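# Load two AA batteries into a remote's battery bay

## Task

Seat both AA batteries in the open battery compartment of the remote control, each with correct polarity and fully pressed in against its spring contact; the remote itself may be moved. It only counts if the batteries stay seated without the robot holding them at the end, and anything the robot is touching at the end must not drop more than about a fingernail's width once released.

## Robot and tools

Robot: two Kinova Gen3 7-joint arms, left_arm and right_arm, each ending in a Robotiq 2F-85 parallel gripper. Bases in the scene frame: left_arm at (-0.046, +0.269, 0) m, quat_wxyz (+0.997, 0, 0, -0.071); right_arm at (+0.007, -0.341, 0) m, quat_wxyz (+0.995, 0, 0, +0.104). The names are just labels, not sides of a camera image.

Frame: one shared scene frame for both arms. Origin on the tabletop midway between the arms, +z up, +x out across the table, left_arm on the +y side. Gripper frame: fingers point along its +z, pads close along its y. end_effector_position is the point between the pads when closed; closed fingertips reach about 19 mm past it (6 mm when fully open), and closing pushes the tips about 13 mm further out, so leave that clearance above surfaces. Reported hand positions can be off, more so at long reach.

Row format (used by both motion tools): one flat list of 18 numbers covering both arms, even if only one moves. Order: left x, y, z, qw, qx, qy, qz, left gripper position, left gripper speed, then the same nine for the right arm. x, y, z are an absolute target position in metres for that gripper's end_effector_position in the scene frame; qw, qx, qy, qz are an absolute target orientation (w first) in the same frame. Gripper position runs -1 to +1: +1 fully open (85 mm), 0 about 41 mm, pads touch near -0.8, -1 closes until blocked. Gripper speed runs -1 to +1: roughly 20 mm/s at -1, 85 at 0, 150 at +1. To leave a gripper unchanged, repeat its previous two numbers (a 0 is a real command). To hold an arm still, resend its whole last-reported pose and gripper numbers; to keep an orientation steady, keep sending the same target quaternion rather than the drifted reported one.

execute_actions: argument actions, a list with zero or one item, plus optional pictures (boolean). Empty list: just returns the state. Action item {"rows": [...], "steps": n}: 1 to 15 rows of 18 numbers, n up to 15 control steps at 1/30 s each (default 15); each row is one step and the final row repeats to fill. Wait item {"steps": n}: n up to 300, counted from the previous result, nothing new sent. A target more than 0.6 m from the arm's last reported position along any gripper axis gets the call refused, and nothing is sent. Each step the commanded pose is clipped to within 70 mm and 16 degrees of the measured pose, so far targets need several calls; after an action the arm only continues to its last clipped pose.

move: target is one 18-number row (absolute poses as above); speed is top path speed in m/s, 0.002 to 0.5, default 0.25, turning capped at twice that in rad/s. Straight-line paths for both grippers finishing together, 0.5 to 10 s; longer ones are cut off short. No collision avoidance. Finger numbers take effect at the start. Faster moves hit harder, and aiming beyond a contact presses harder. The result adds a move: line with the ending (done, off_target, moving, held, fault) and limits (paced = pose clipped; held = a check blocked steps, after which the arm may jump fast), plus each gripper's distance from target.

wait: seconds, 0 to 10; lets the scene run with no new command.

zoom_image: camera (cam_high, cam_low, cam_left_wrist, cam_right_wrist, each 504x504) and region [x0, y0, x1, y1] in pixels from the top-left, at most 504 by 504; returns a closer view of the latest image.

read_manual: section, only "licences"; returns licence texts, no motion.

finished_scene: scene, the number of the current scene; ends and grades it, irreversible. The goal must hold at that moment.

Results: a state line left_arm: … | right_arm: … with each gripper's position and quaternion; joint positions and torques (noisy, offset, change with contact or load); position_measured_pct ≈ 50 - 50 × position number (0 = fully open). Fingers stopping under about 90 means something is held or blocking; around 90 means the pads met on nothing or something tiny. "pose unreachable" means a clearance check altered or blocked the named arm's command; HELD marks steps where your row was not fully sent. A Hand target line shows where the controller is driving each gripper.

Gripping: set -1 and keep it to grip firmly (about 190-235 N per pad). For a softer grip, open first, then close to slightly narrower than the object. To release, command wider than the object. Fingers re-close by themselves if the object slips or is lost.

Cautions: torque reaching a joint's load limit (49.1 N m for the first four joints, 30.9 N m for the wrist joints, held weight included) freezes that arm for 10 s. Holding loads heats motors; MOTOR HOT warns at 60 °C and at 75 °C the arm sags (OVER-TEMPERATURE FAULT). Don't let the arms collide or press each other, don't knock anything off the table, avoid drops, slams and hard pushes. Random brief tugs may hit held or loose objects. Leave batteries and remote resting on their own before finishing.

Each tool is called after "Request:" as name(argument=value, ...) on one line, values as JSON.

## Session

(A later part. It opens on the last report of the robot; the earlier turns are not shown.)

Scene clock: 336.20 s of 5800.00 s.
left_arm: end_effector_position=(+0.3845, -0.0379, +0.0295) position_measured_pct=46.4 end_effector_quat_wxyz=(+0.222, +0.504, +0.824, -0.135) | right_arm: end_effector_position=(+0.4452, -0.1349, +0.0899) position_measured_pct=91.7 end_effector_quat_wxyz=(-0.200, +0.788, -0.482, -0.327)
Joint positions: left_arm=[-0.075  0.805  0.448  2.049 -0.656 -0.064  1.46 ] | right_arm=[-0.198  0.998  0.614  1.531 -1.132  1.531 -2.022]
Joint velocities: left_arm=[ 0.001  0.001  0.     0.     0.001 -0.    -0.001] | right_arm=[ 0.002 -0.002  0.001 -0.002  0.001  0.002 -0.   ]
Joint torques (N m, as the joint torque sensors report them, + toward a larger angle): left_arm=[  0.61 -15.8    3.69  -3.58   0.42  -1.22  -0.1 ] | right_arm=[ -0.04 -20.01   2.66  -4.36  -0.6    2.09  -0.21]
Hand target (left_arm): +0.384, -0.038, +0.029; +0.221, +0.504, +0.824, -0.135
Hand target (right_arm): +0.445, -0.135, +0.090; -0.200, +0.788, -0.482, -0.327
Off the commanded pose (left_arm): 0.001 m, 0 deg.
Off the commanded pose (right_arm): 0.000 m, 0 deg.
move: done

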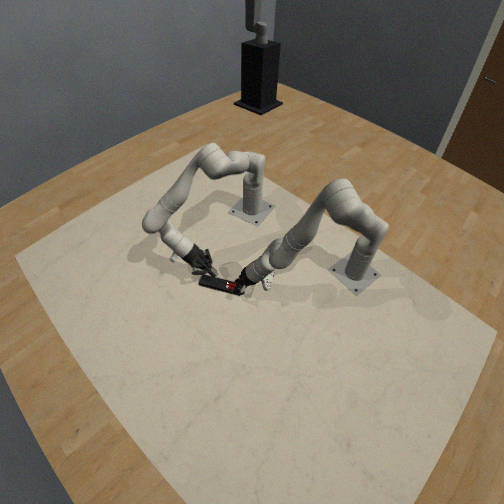

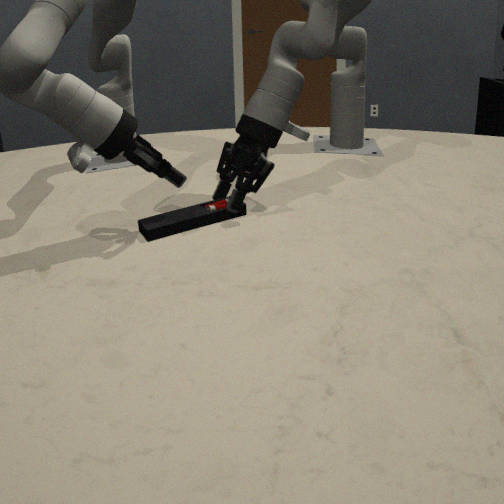

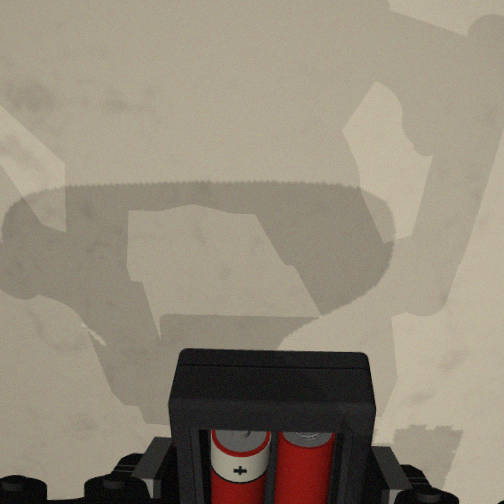

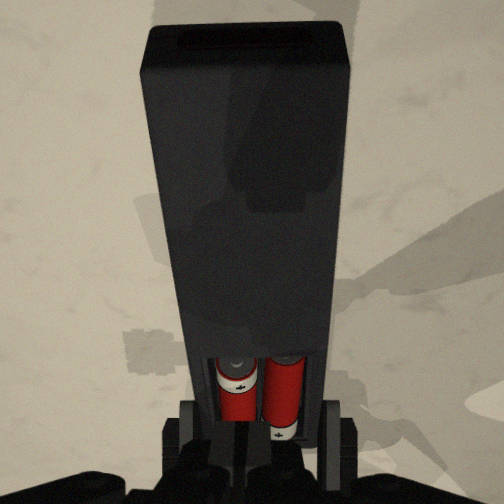

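Request:
move(target=[0.384,-0.038,0.029,0.221,0.504,0.824,-0.135,0.4,0,0.445,-0.135,0.09,-0.200,0.788,-0.482,-0.327,-1,0])

Request:
move(target=[0.32,0.15,0.15,0.221,0.504,0.824,-0.135,0.4,0,0.419,-0.081,0.075,0,0.853,-0.522,0,-1,0], speed=0.15)

Request:
move(target=[0.32,0.15,0.15,0.221,0.504,0.824,-0.135,0.4,0,0.419,-0.081,0.036,0,0.853,-0.522,0,-1,0], speed=0.02)

Request:
move(target=[0.32,0.15,0.15,0.221,0.504,0.824,-0.135,0.4,0,0.405,-0.07,0.065,0,0.853,-0.522,0,-1,0], speed=0.06)

Request:
move(target=[0.32,0.15,0.15,0.221,0.504,0.824,-0.135,0.4,0,0.389,-0.058,0.06,0,0.853,-0.522,0,-1,0], speed=0.06)

Request:
move(target=[0.32,0.15,0.15,0.221,0.504,0.824,-0.135,0.4,0,0.389,-0.058,0.036,0,0.853,-0.522,0,-1,0], speed=0.02)

Request:
move(target=[0.32,0.15,0.15,0.221,0.504,0.824,-0.135,0.4,0,0.375,-0.02,0.13,0,0.853,-0.522,0,-1,0], speed=0.1)

Request:
zoom_image(camera="cam_low", region=[150,150,290,230])

Request:
zoom_image(camera="cam_right_wrist", region=[150,100,350,350])

Scene clock: 357.57 s of 5800.00 s.
left_arm: end_effector_position=(+0.3840, -0.0380, +0.0290) position_measured_pct=29.8 end_effector_quat_wxyz=(+0.221, +0.504, +0.824, -0.135) | right_arm: end_effector_position=(+0.4450, -0.1350, +0.0900) position_measured_pct=91.7 end_effector_quat_wxyz=(-0.200, +0.788, -0.482, -0.327)
Joint positions: left_arm=[-0.075  0.806  0.448  2.049 -0.656 -0.064  1.46 ] | right_arm=[-0.198  0.998  0.615  1.532 -1.132  1.531 -2.022]
Joint velocities: left_arm=[ 0.001  0.     0.     0.     0.    -0.    -0.   ] | right_arm=[ 0.    -0.001  0.     0.     0.    -0.001  0.   ]
Joint torques (N m, as the joint torque sensors report them, + toward a larger angle): left_arm=[  0.06 -16.11   4.    -3.57   0.72  -1.09   0.1 ] | right_arm=[ -0.16 -20.24   2.47  -4.74  -0.82   1.82  -0.2 ]
Hand target (left_arm): +0.384, -0.038, +0.029; +0.221, +0.504, +0.824, -0.135
Hand target (right_arm): +0.445, -0.135, +0.090; -0.200, +0.788, -0.482, -0.327
Off the commanded pose (left_arm): 0.000 m, 0 deg.
Off the commanded pose (right_arm): 0.000 m, 0 deg.
After step 90, 17.67 s passed at rest.
move: done

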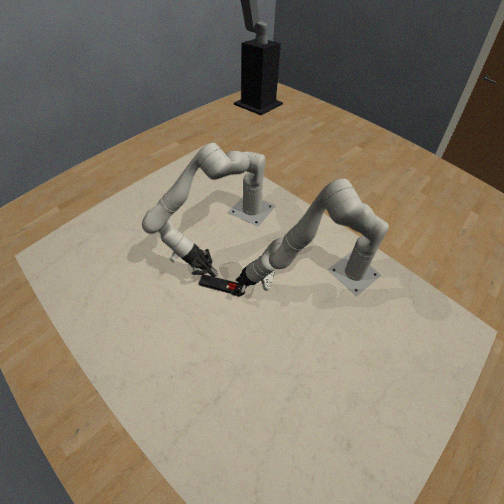

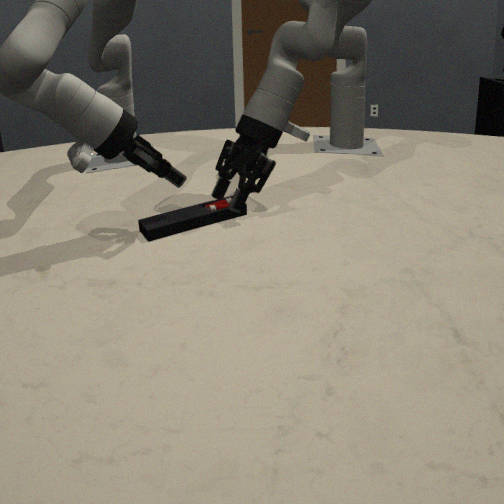

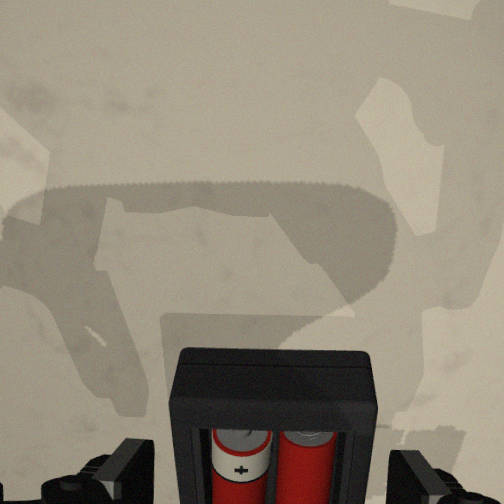

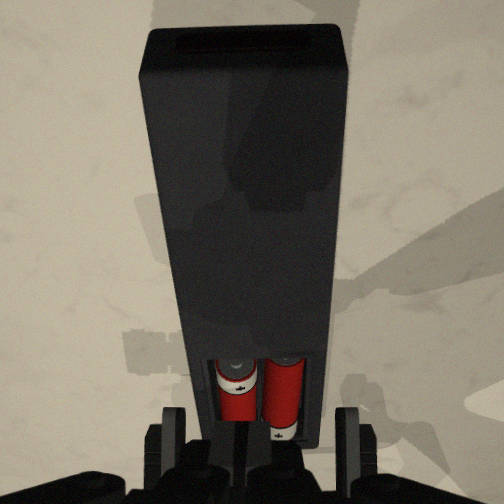

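Scene clock: 360.70 s of 5800.00 s.
left_arm: end_effector_position=(+0.3202, +0.1493, +0.1510) position_measured_pct=29.8 end_effector_quat_wxyz=(+0.222, +0.504, +0.824, -0.136) | right_arm: end_effector_position=(+0.4194, -0.0812, +0.0752) position_measured_pct=91.7 end_effector_quat_wxyz=(+0.001, +0.853, -0.522, +0.000)
Joint positions: left_arm=[-1.168  0.678  1.315  2.298 -0.638  0.374  1.151] | right_arm=[-0.964  0.922  0.987  1.698 -0.882  1.033 -2.542]
Joint velocities: left_arm=[-0.009  0.002  0.002 -0.001  0.001  0.003 -0.003] | right_arm=[-0.004  0.     0.    -0.     0.    -0.001 -0.001]
Joint torques (N m, as the joint torque sensors report them, + toward a larger angle): left_arm=[ 0.18 -8.07  5.21 -4.95  1.02 -1.14  0.22] | right_arm=[  0.14 -17.2    5.68  -5.81   0.3    0.19  -0.41]
Hand target (left_arm): +0.320, +0.150, +0.151; +0.222, +0.504, +0.824, -0.136
Hand target (right_arm): +0.419, -0.081, +0.075; +0.001, +0.853, -0.522, +0.000
Off the commanded pose (left_arm): 0.001 m, 0 deg.
Off the commanded pose (right_arm): 0.001 m, 0 deg.
move: done

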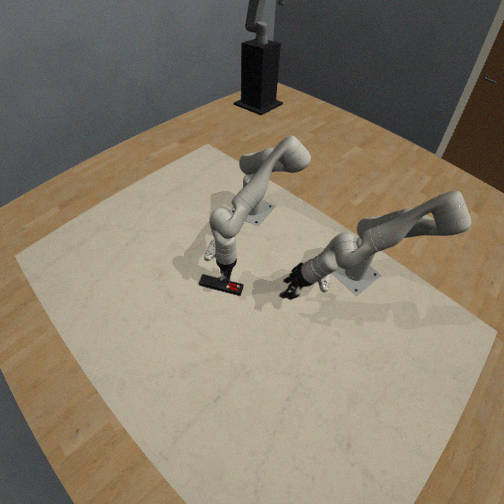

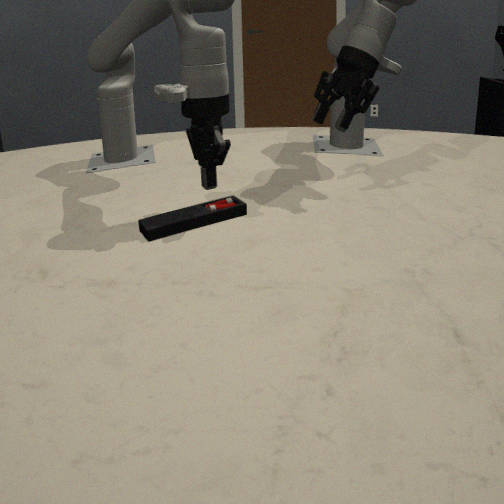

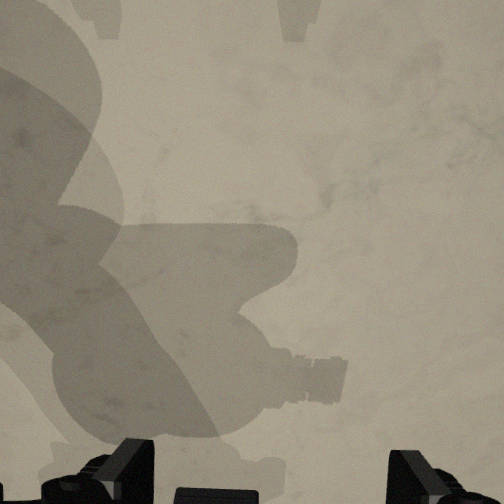

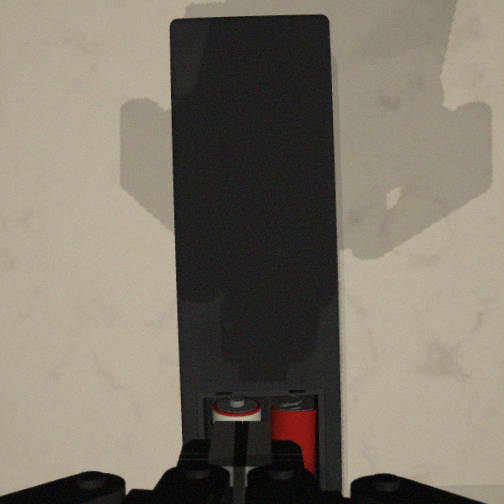

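Scene clock: 363.00 s of 5800.00 s.
left_arm: end_effector_position=(+0.3200, +0.1500, +0.1500) position_measured_pct=29.8 end_effector_quat_wxyz=(+0.221, +0.504, +0.824, -0.135) | right_arm: end_effector_position=(+0.4203, -0.0804, +0.0384) position_measured_pct=91.7 end_effector_quat_wxyz=(-0.002, +0.853, -0.522, +0.001)
Joint positions: left_arm=[-1.166  0.678  1.311  2.299 -0.639  0.375  1.151] | right_arm=[-0.939  0.974  0.933  1.724 -0.95   0.958 -2.495]
Joint velocities: left_arm=[-0.    -0.001 -0.     0.001  0.001 -0.001 -0.001] | right_arm=[ 0.002  0.001 -0.001  0.    -0.001  0.     0.   ]
Joint torques (N m, as the joint torque sensors report them, + toward a larger angle): left_arm=[ 0.13 -8.6   4.73 -4.52  0.68 -1.2   0.07] | right_arm=[  0.02 -14.4    4.12  -3.81  -0.12  -0.27  -0.27]
Hand target (left_arm): +0.320, +0.150, +0.150; +0.221, +0.504, +0.824, -0.135
Hand target (right_arm): +0.419, -0.081, +0.036; -0.000, +0.853, -0.522, -0.000
Off the commanded pose (left_arm): 0.000 m, 0 deg.
Off the commanded pose (right_arm): 0.003 m, 0 deg.
move: done

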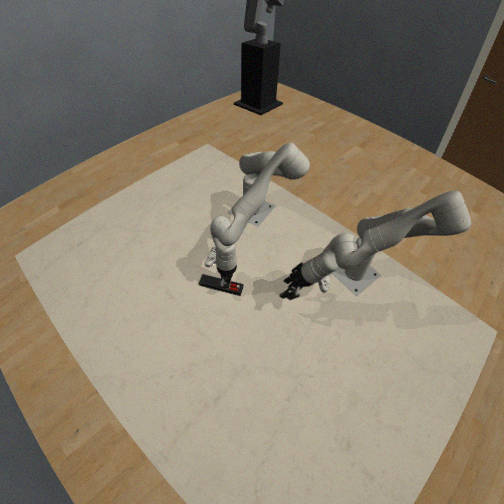

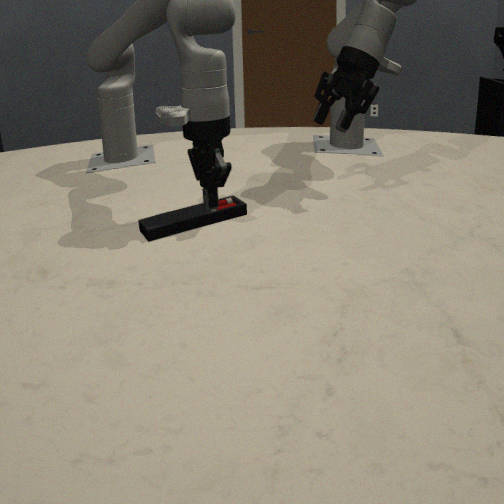

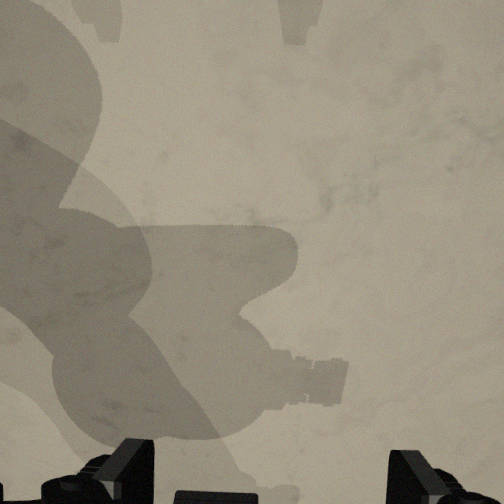

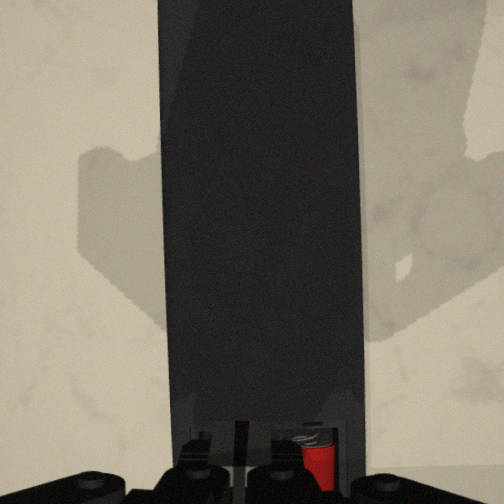

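Scene clock: 363.87 s of 5800.00 s.
left_arm: end_effector_position=(+0.3200, +0.1500, +0.1500) position_measured_pct=29.8 end_effector_quat_wxyz=(+0.221, +0.504, +0.824, -0.135) | right_arm: end_effector_position=(+0.4052, -0.0702, +0.0649) position_measured_pct=91.7 end_effector_quat_wxyz=(+0.000, +0.853, -0.522, +0.000)
Joint positions: left_arm=[-1.166  0.678  1.311  2.299 -0.639  0.375  1.151] | right_arm=[-0.999  0.928  0.975  1.729 -0.904  1.002 -2.554]
Joint velocities: left_arm=[-0.     0.     0.    -0.001 -0.001 -0.    -0.   ] | right_arm=[-0.006 -0.002  0.001 -0.     0.002  0.001 -0.002]
Joint torques (N m, as the joint torque sensors report them, + toward a larger angle): left_arm=[ 0.14 -8.35  5.23 -4.71  0.87 -1.18  0.09] | right_arm=[ -0.08 -17.13   5.6   -5.2   -0.13   0.03  -0.11]
Hand target (left_arm): +0.320, +0.150, +0.150; +0.221, +0.504, +0.824, -0.135
Hand target (right_arm): +0.405, -0.070, +0.065; +0.000, +0.853, -0.522, +0.000
Off the commanded pose (left_arm): 0.000 m, 0 deg.
Off the commanded pose (right_arm): 0.000 m, 0 deg.
move: done

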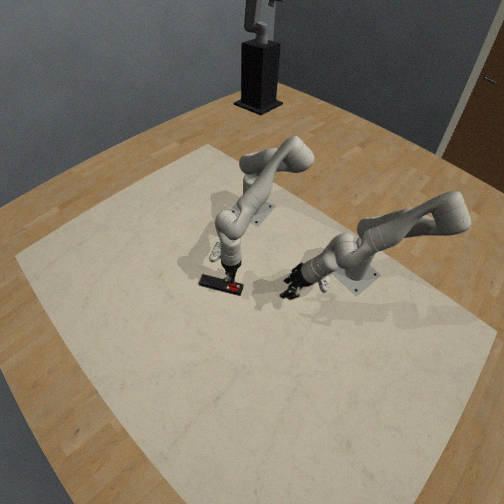

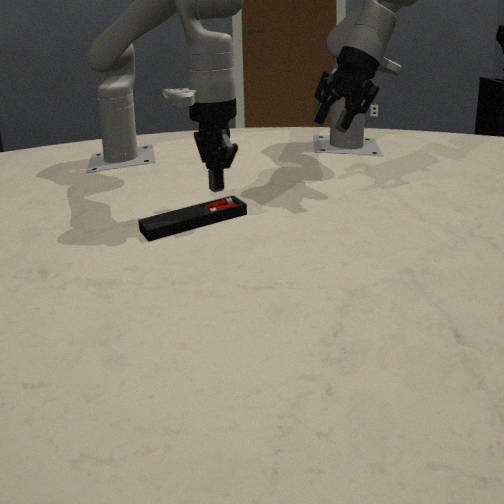

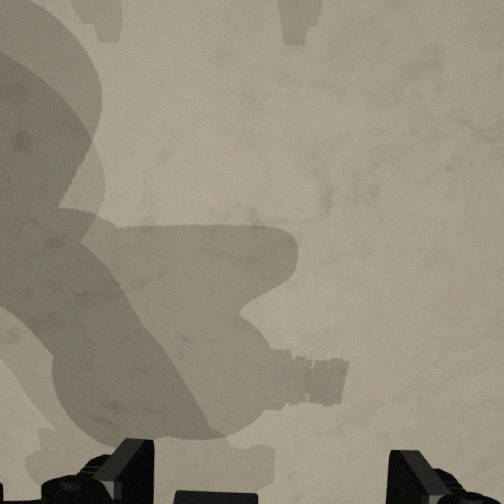

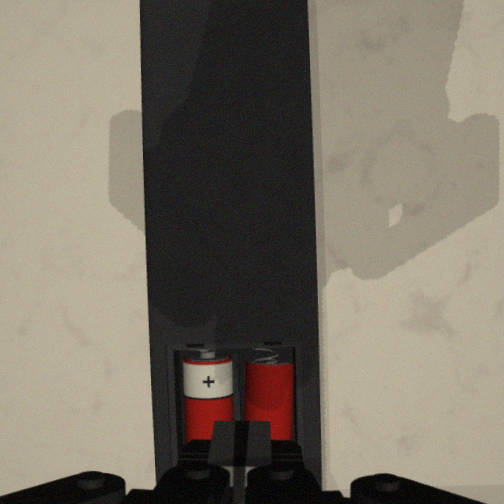

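Scene clock: 364.63 s of 5800.00 s.
left_arm: end_effector_position=(+0.3200, +0.1500, +0.1500) position_measured_pct=29.8 end_effector_quat_wxyz=(+0.221, +0.504, +0.824, -0.135) | right_arm: end_effector_position=(+0.3891, -0.0582, +0.0600) position_measured_pct=91.7 end_effector_quat_wxyz=(-0.000, +0.853, -0.522, +0.000)
Joint positions: left_arm=[-1.166  0.678  1.311  2.299 -0.639  0.375  1.151] | right_arm=[-1.044  0.928  0.971  1.755 -0.917  0.984 -2.576]
Joint velocities: left_arm=[-0.001  0.001 -0.    -0.001 -0.001  0.     0.001] | right_arm=[-0.003  0.001 -0.002  0.001 -0.001 -0.001 -0.001]
Joint torques (N m, as the joint torque sensors report them, + toward a larger angle): left_arm=[ 0.42 -8.53  4.66 -4.82  0.63 -1.07  0.05] | right_arm=[ -0.32 -16.96   5.72  -4.67   0.36  -0.31  -0.24]
Hand target (left_arm): +0.320, +0.150, +0.150; +0.221, +0.504, +0.824, -0.135
Hand target (right_arm): +0.389, -0.058, +0.060; -0.000, +0.853, -0.522, +0.000
Off the commanded pose (left_arm): 0.000 m, 0 deg.
Off the commanded pose (right_arm): 0.000 m, 0 deg.
move: done

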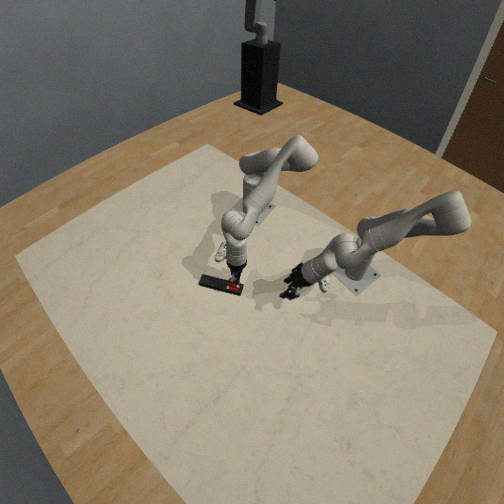

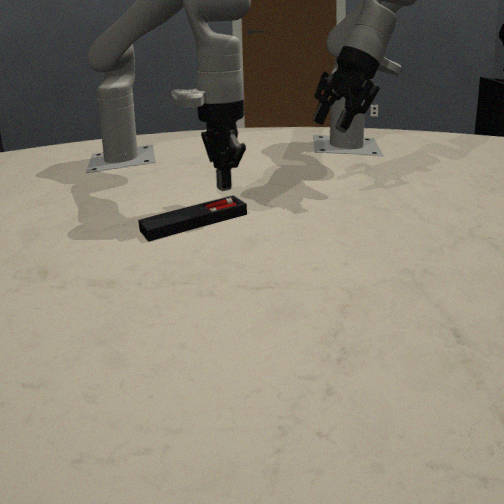

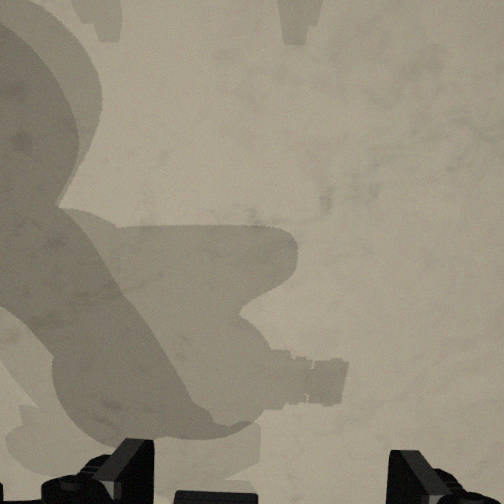

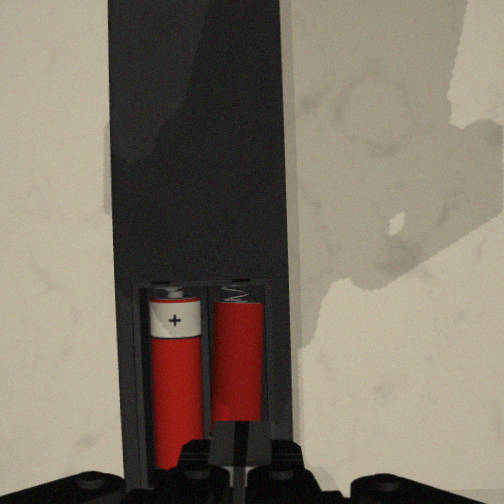

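Scene clock: 366.07 s of 5800.00 s.
left_arm: end_effector_position=(+0.3200, +0.1500, +0.1500) position_measured_pct=29.8 end_effector_quat_wxyz=(+0.221, +0.504, +0.824, -0.135) | right_arm: end_effector_position=(+0.3897, -0.0577, +0.0412) position_measured_pct=91.7 end_effector_quat_wxyz=(-0.003, +0.853, -0.522, -0.001)
Joint positions: left_arm=[-1.166  0.678  1.311  2.299 -0.639  0.375  1.151] | right_arm=[-1.028  0.955  0.941  1.769 -0.958  0.945 -2.546]
Joint velocities: left_arm=[-0.001  0.001  0.001 -0.001 -0.001 -0.001  0.001] | right_arm=[ 0.001 -0.003 -0.     0.002 -0.005 -0.     0.004]
Joint torques (N m, as the joint torque sensors report them, + toward a larger angle): left_arm=[ 0.14 -8.38  5.15 -4.49  0.68 -1.26  0.17] | right_arm=[ 0.38 -9.05  1.77 -5.28 -1.3  -2.38 -0.26]
Hand target (left_arm): +0.320, +0.150, +0.150; +0.221, +0.504, +0.824, -0.135
Hand target (right_arm): +0.389, -0.058, +0.036; -0.000, +0.853, -0.522, -0.000
Off the commanded pose (left_arm): 0.000 m, 0 deg.
Off the commanded pose (right_arm): 0.005 m, 0 deg.
move: off_target (right_arm)

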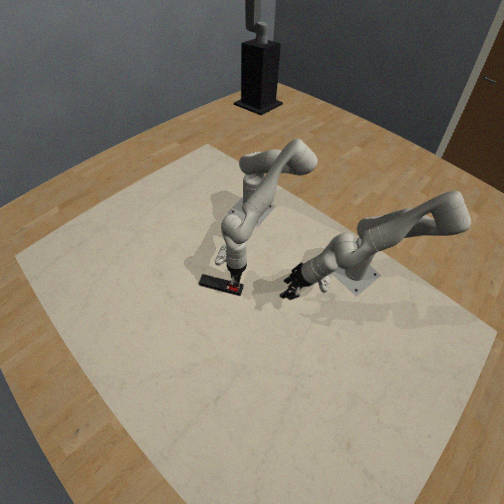

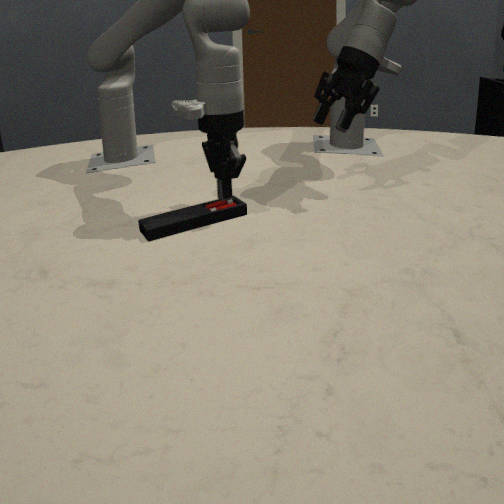

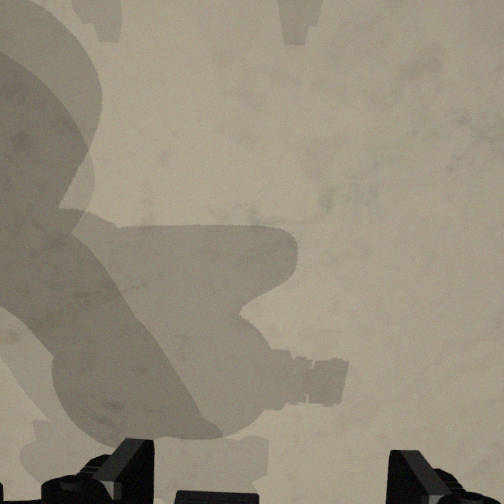

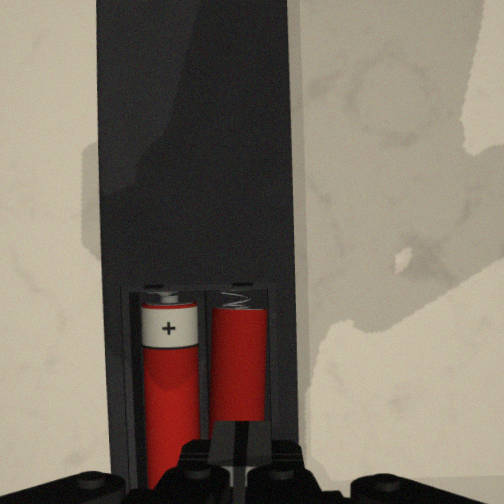

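Scene clock: 367.43 s of 5800.00 s.
left_arm: end_effector_position=(+0.3200, +0.1500, +0.1500) position_measured_pct=29.8 end_effector_quat_wxyz=(+0.221, +0.504, +0.824, -0.135) | right_arm: end_effector_position=(+0.3752, -0.0201, +0.1300) position_measured_pct=91.7 end_effector_quat_wxyz=(+0.000, +0.853, -0.522, +0.000)
Joint positions: left_arm=[-1.166  0.678  1.311  2.299 -0.639  0.375  1.151] | right_arm=[-1.151  0.851  1.066  1.644 -0.806  1.146 -2.751]
Joint velocities: left_arm=[-0.    -0.    -0.     0.002  0.     0.001 -0.001] | right_arm=[-0.004 -0.001  0.001 -0.002  0.001  0.001 -0.001]
Joint torques (N m, as the joint torque sensors report them, + toward a larger angle): left_arm=[ 0.14 -8.49  5.11 -4.87  0.89 -1.17 -0.03] | right_arm=[  0.   -16.59   5.58  -6.38   0.12   0.24  -0.3 ]
Hand target (left_arm): +0.320, +0.150, +0.150; +0.221, +0.504, +0.824, -0.135
Hand target (right_arm): +0.375, -0.020, +0.130; -0.000, +0.853, -0.522, +0.000
Off the commanded pose (left_arm): 0.000 m, 0 deg.
Off the commanded pose (right_arm): 0.000 m, 0 deg.
move: done

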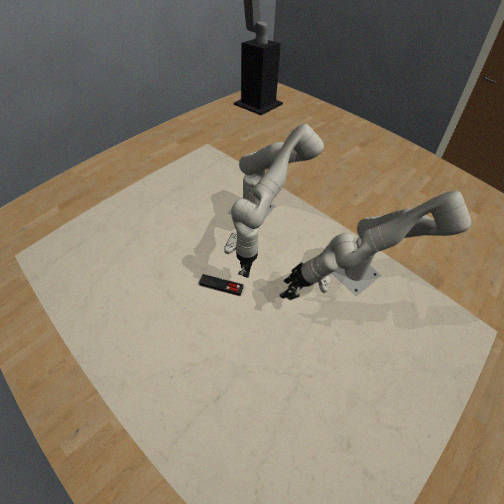

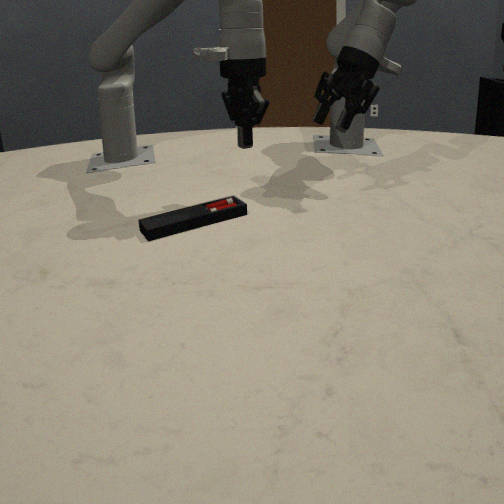

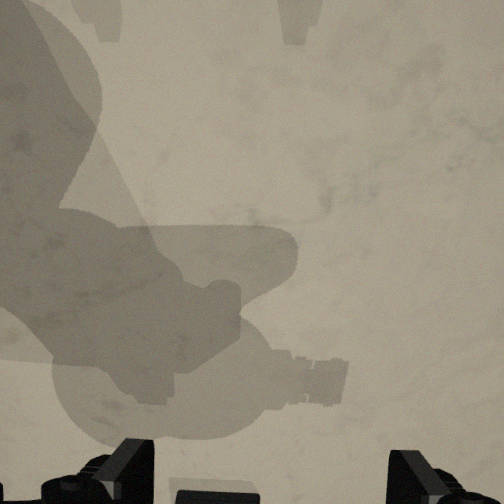

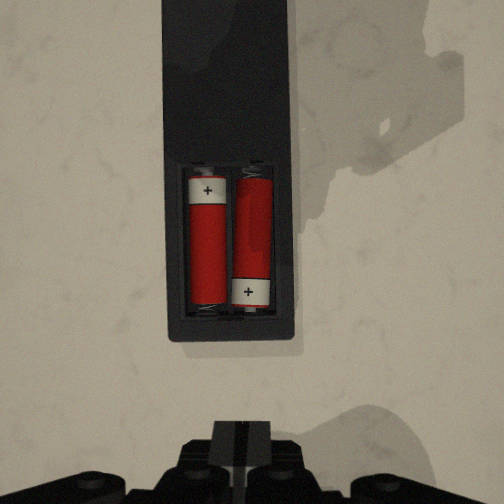

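Region (150, 150, 290, 230) of cam_low's 504x504 image, scaled by 3.600, with more detail than that image has; it fills the top 288 rows of this view, and the rest is white.

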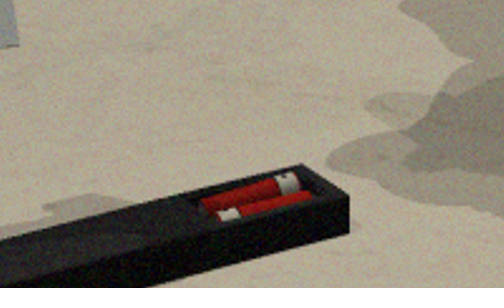

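Region (150, 100, 350, 350) of cam_right_wrist's 504x504 image, scaled by 2.016; it fills the left 403 columns of this view, and the rest is white.

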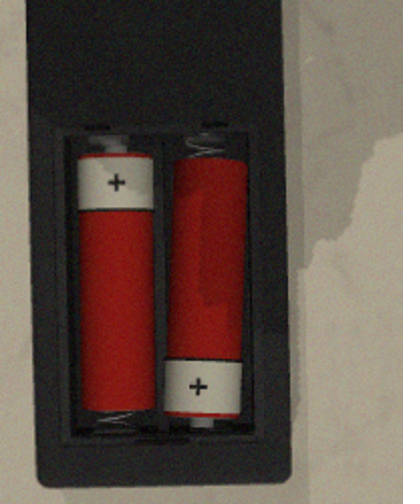

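Request:
move(target=[0.32,0.15,0.15,0.221,0.504,0.824,-0.135,0.4,0,0.392,-0.062,0.06,0,0.853,-0.522,0,-1,0], speed=0.1)

Request:
move(target=[0.32,0.15,0.15,0.221,0.504,0.824,-0.135,0.4,0,0.392,-0.062,0.033,0,0.853,-0.522,0,-1,0], speed=0.015)

Request:
move(target=[0.32,0.15,0.15,0.221,0.504,0.824,-0.135,0.4,0,0.375,-0.02,0.13,0,0.853,-0.522,0,-1,0], speed=0.1)

Request:
zoom_image(camera="cam_low", region=[190,180,260,230])

Request:
zoom_image(camera="cam_right_wrist", region=[150,100,350,350])

Scene clock: 382.07 s of 5800.00 s.
left_arm: end_effector_position=(+0.3200, +0.1500, +0.1500) position_measured_pct=29.8 end_effector_quat_wxyz=(+0.221, +0.504, +0.824, -0.135) | right_arm: end_effector_position=(+0.3918, -0.0618, +0.0600) position_measured_pct=91.7 end_effector_quat_wxyz=(-0.000, +0.853, -0.522, -0.000)
Joint positions: left_arm=[-1.166  0.678  1.311  2.299 -0.639  0.375  1.151] | right_arm=[-1.032  0.927  0.969  1.754 -0.915  0.983 -2.566]
Joint velocities: left_arm=[ 0.001  0.001 -0.    -0.001  0.     0.002  0.001] | right_arm=[ 0.004  0.002 -0.001  0.001 -0.001 -0.001  0.002]
Joint torques (N m, as the joint torque sensors report them, + toward a larger angle): left_arm=[ 0.37 -8.52  5.12 -4.75  0.82 -1.45  0.04] | right_arm=[ -0.29 -16.73   5.62  -5.03   0.3    0.25   0.02]
Hand target (left_arm): +0.320, +0.150, +0.150; +0.221, +0.504, +0.824, -0.135
Hand target (right_arm): +0.392, -0.062, +0.060; +0.000, +0.853, -0.522, -0.000
Off the commanded pose (left_arm): 0.000 m, 0 deg.
Off the commanded pose (right_arm): 0.000 m, 0 deg.
After step 90, 10.40 s passed at rest.
move: done

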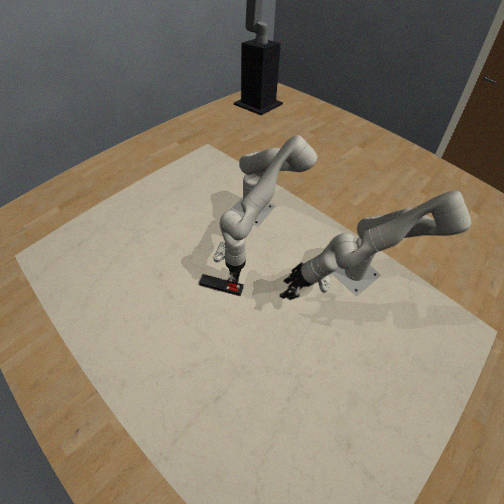

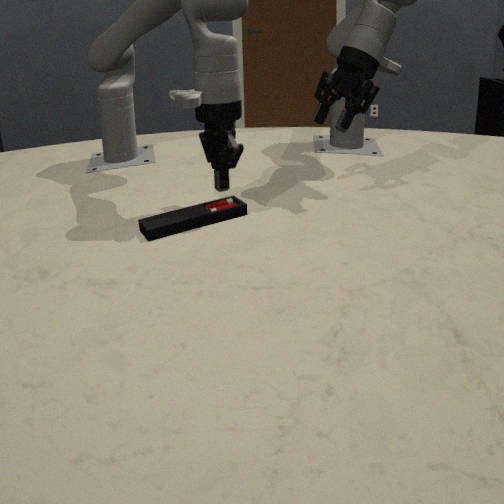

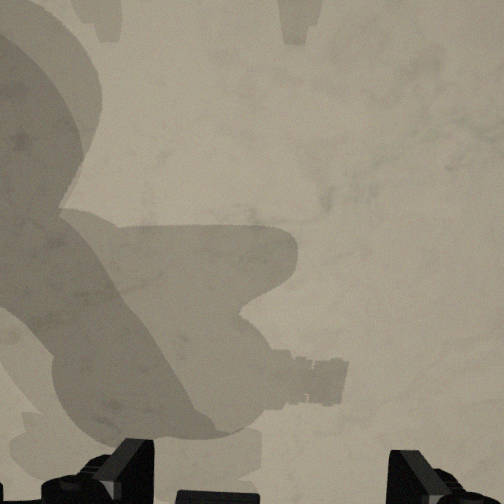

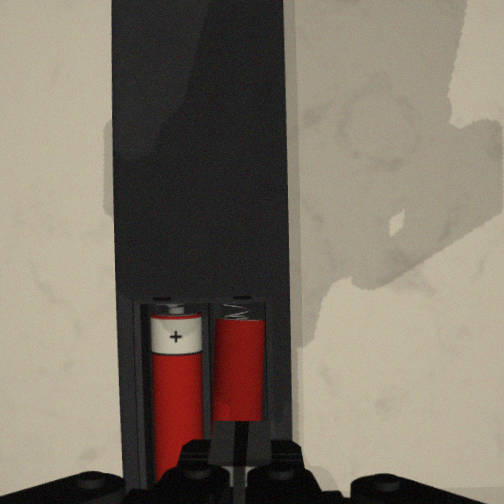

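Scene clock: 384.10 s of 5800.00 s.
left_arm: end_effector_position=(+0.3200, +0.1500, +0.1500) position_measured_pct=29.8 end_effector_quat_wxyz=(+0.221, +0.504, +0.824, -0.135) | right_arm: end_effector_position=(+0.3938, -0.0609, +0.0406) position_measured_pct=91.7 end_effector_quat_wxyz=(-0.006, +0.853, -0.523, -0.001)
Joint positions: left_arm=[-1.166  0.678  1.311  2.299 -0.639  0.375  1.151] | right_arm=[-1.015  0.954  0.938  1.769 -0.963  0.94  -2.532]
Joint velocities: left_arm=[-0.001 -0.    -0.    -0.    -0.001  0.001  0.001] | right_arm=[ 0.001  0.001  0.002  0.001 -0.004  0.002  0.003]
Joint torques (N m, as the joint torque sensors report them, + toward a larger angle): left_arm=[ 0.4  -8.54  4.71 -5.04  0.73 -1.11  0.33] | right_arm=[ 0.29 -5.79  0.19 -4.31 -1.28 -2.72 -0.45]
Hand target (left_arm): +0.320, +0.150, +0.150; +0.221, +0.504, +0.824, -0.135
Hand target (right_arm): +0.392, -0.062, +0.033; -0.000, +0.853, -0.522, -0.000
Off the commanded pose (left_arm): 0.000 m, 0 deg.
Off the commanded pose (right_arm): 0.008 m, 1 deg.
move: off_target (right_arm)

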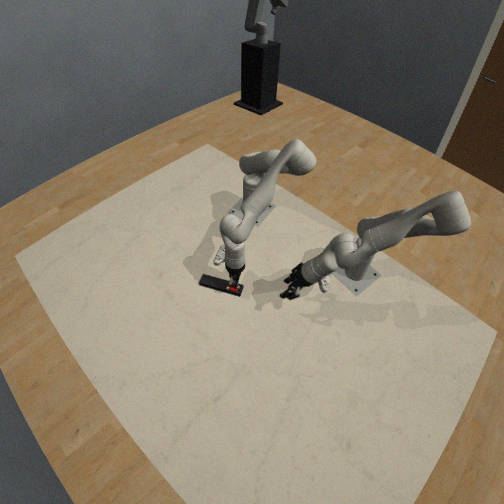

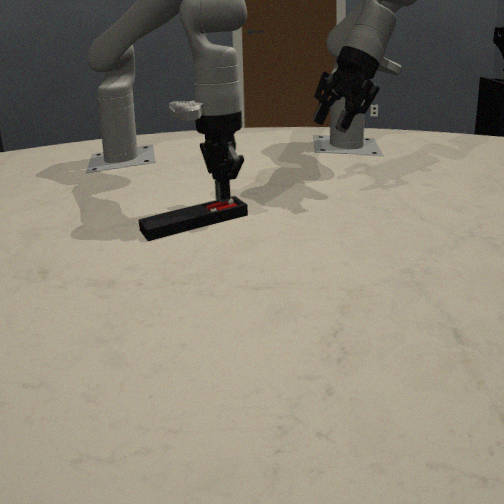

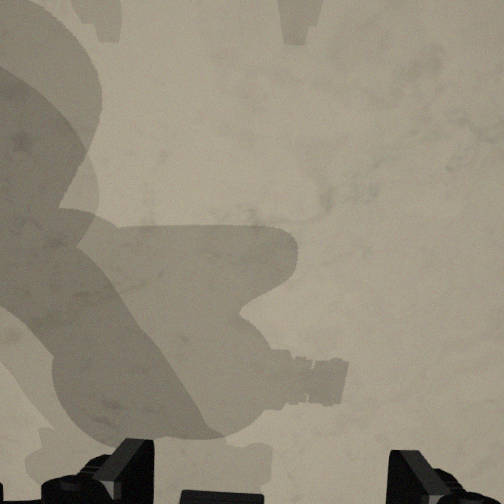

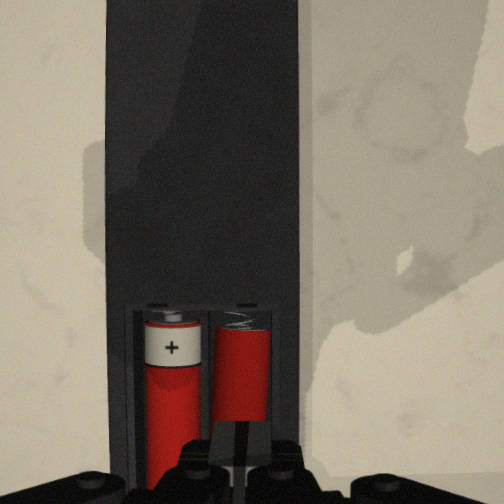

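Scene clock: 385.50 s of 5800.00 s.
left_arm: end_effector_position=(+0.3200, +0.1500, +0.1500) position_measured_pct=29.8 end_effector_quat_wxyz=(+0.221, +0.504, +0.824, -0.135) | right_arm: end_effector_position=(+0.3752, -0.0201, +0.1300) position_measured_pct=91.7 end_effector_quat_wxyz=(+0.000, +0.853, -0.522, +0.000)
Joint positions: left_arm=[-1.166  0.678  1.311  2.299 -0.639  0.375  1.151] | right_arm=[-1.151  0.851  1.065  1.644 -0.805  1.146 -2.752]
Joint velocities: left_arm=[-0.     0.     0.     0.001  0.001 -0.     0.001] | right_arm=[-0.004 -0.003  0.001 -0.002  0.001  0.001 -0.002]
Joint torques (N m, as the joint torque sensors report them, + toward a larger angle): left_arm=[ 0.23 -8.47  4.85 -4.77  0.85 -1.22  0.15] | right_arm=[ -0.08 -16.53   5.96  -6.18   0.23  -0.23  -0.2 ]
Hand target (left_arm): +0.320, +0.150, +0.150; +0.221, +0.504, +0.824, -0.135
Hand target (right_arm): +0.375, -0.020, +0.130; -0.000, +0.853, -0.522, +0.000
Off the commanded pose (left_arm): 0.000 m, 0 deg.
Off the commanded pose (right_arm): 0.000 m, 0 deg.
move: done

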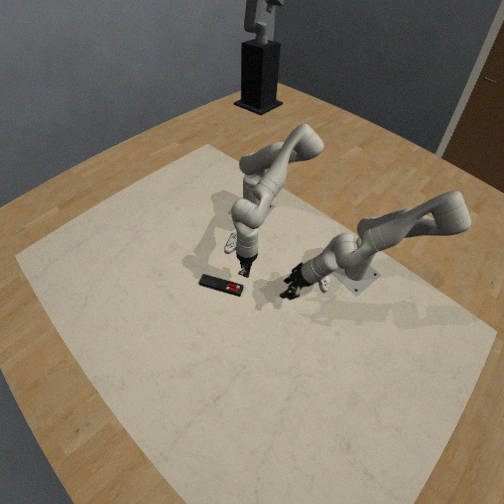

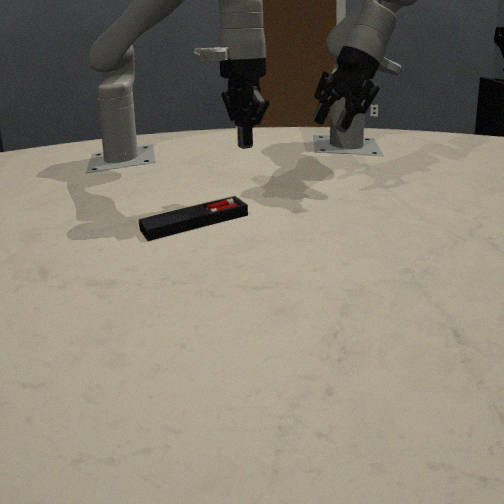

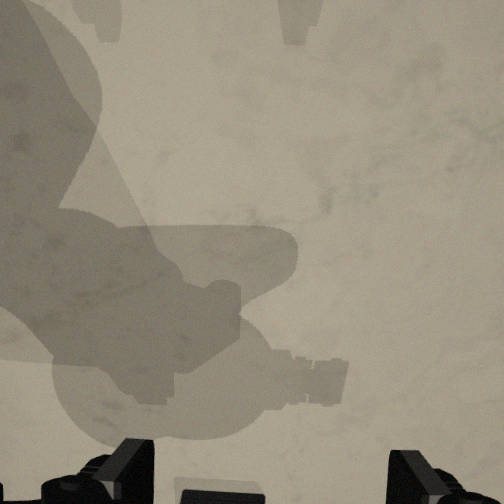

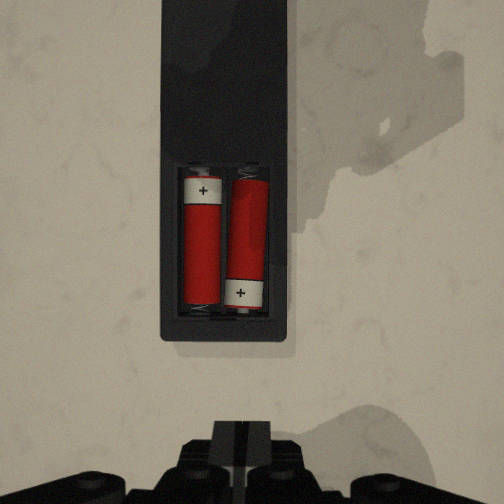

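Region (190, 180, 260, 230) of cam_low's 504x504 image, scaled by 7.200, with more detail than that image has; it fills the top 360 rows of this view, and the rest is white.

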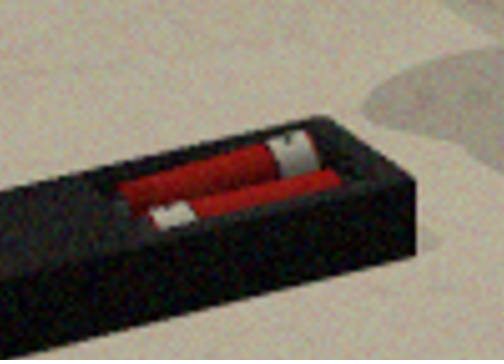

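Region (150, 100, 350, 350) of cam_right_wrist's 504x504 image, scaled by 2.016; it fills the left 403 columns of this view, and the rest is white.

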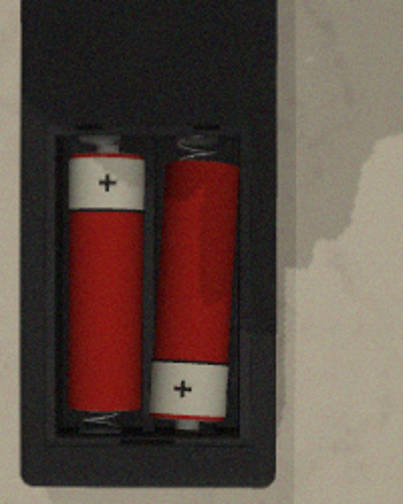

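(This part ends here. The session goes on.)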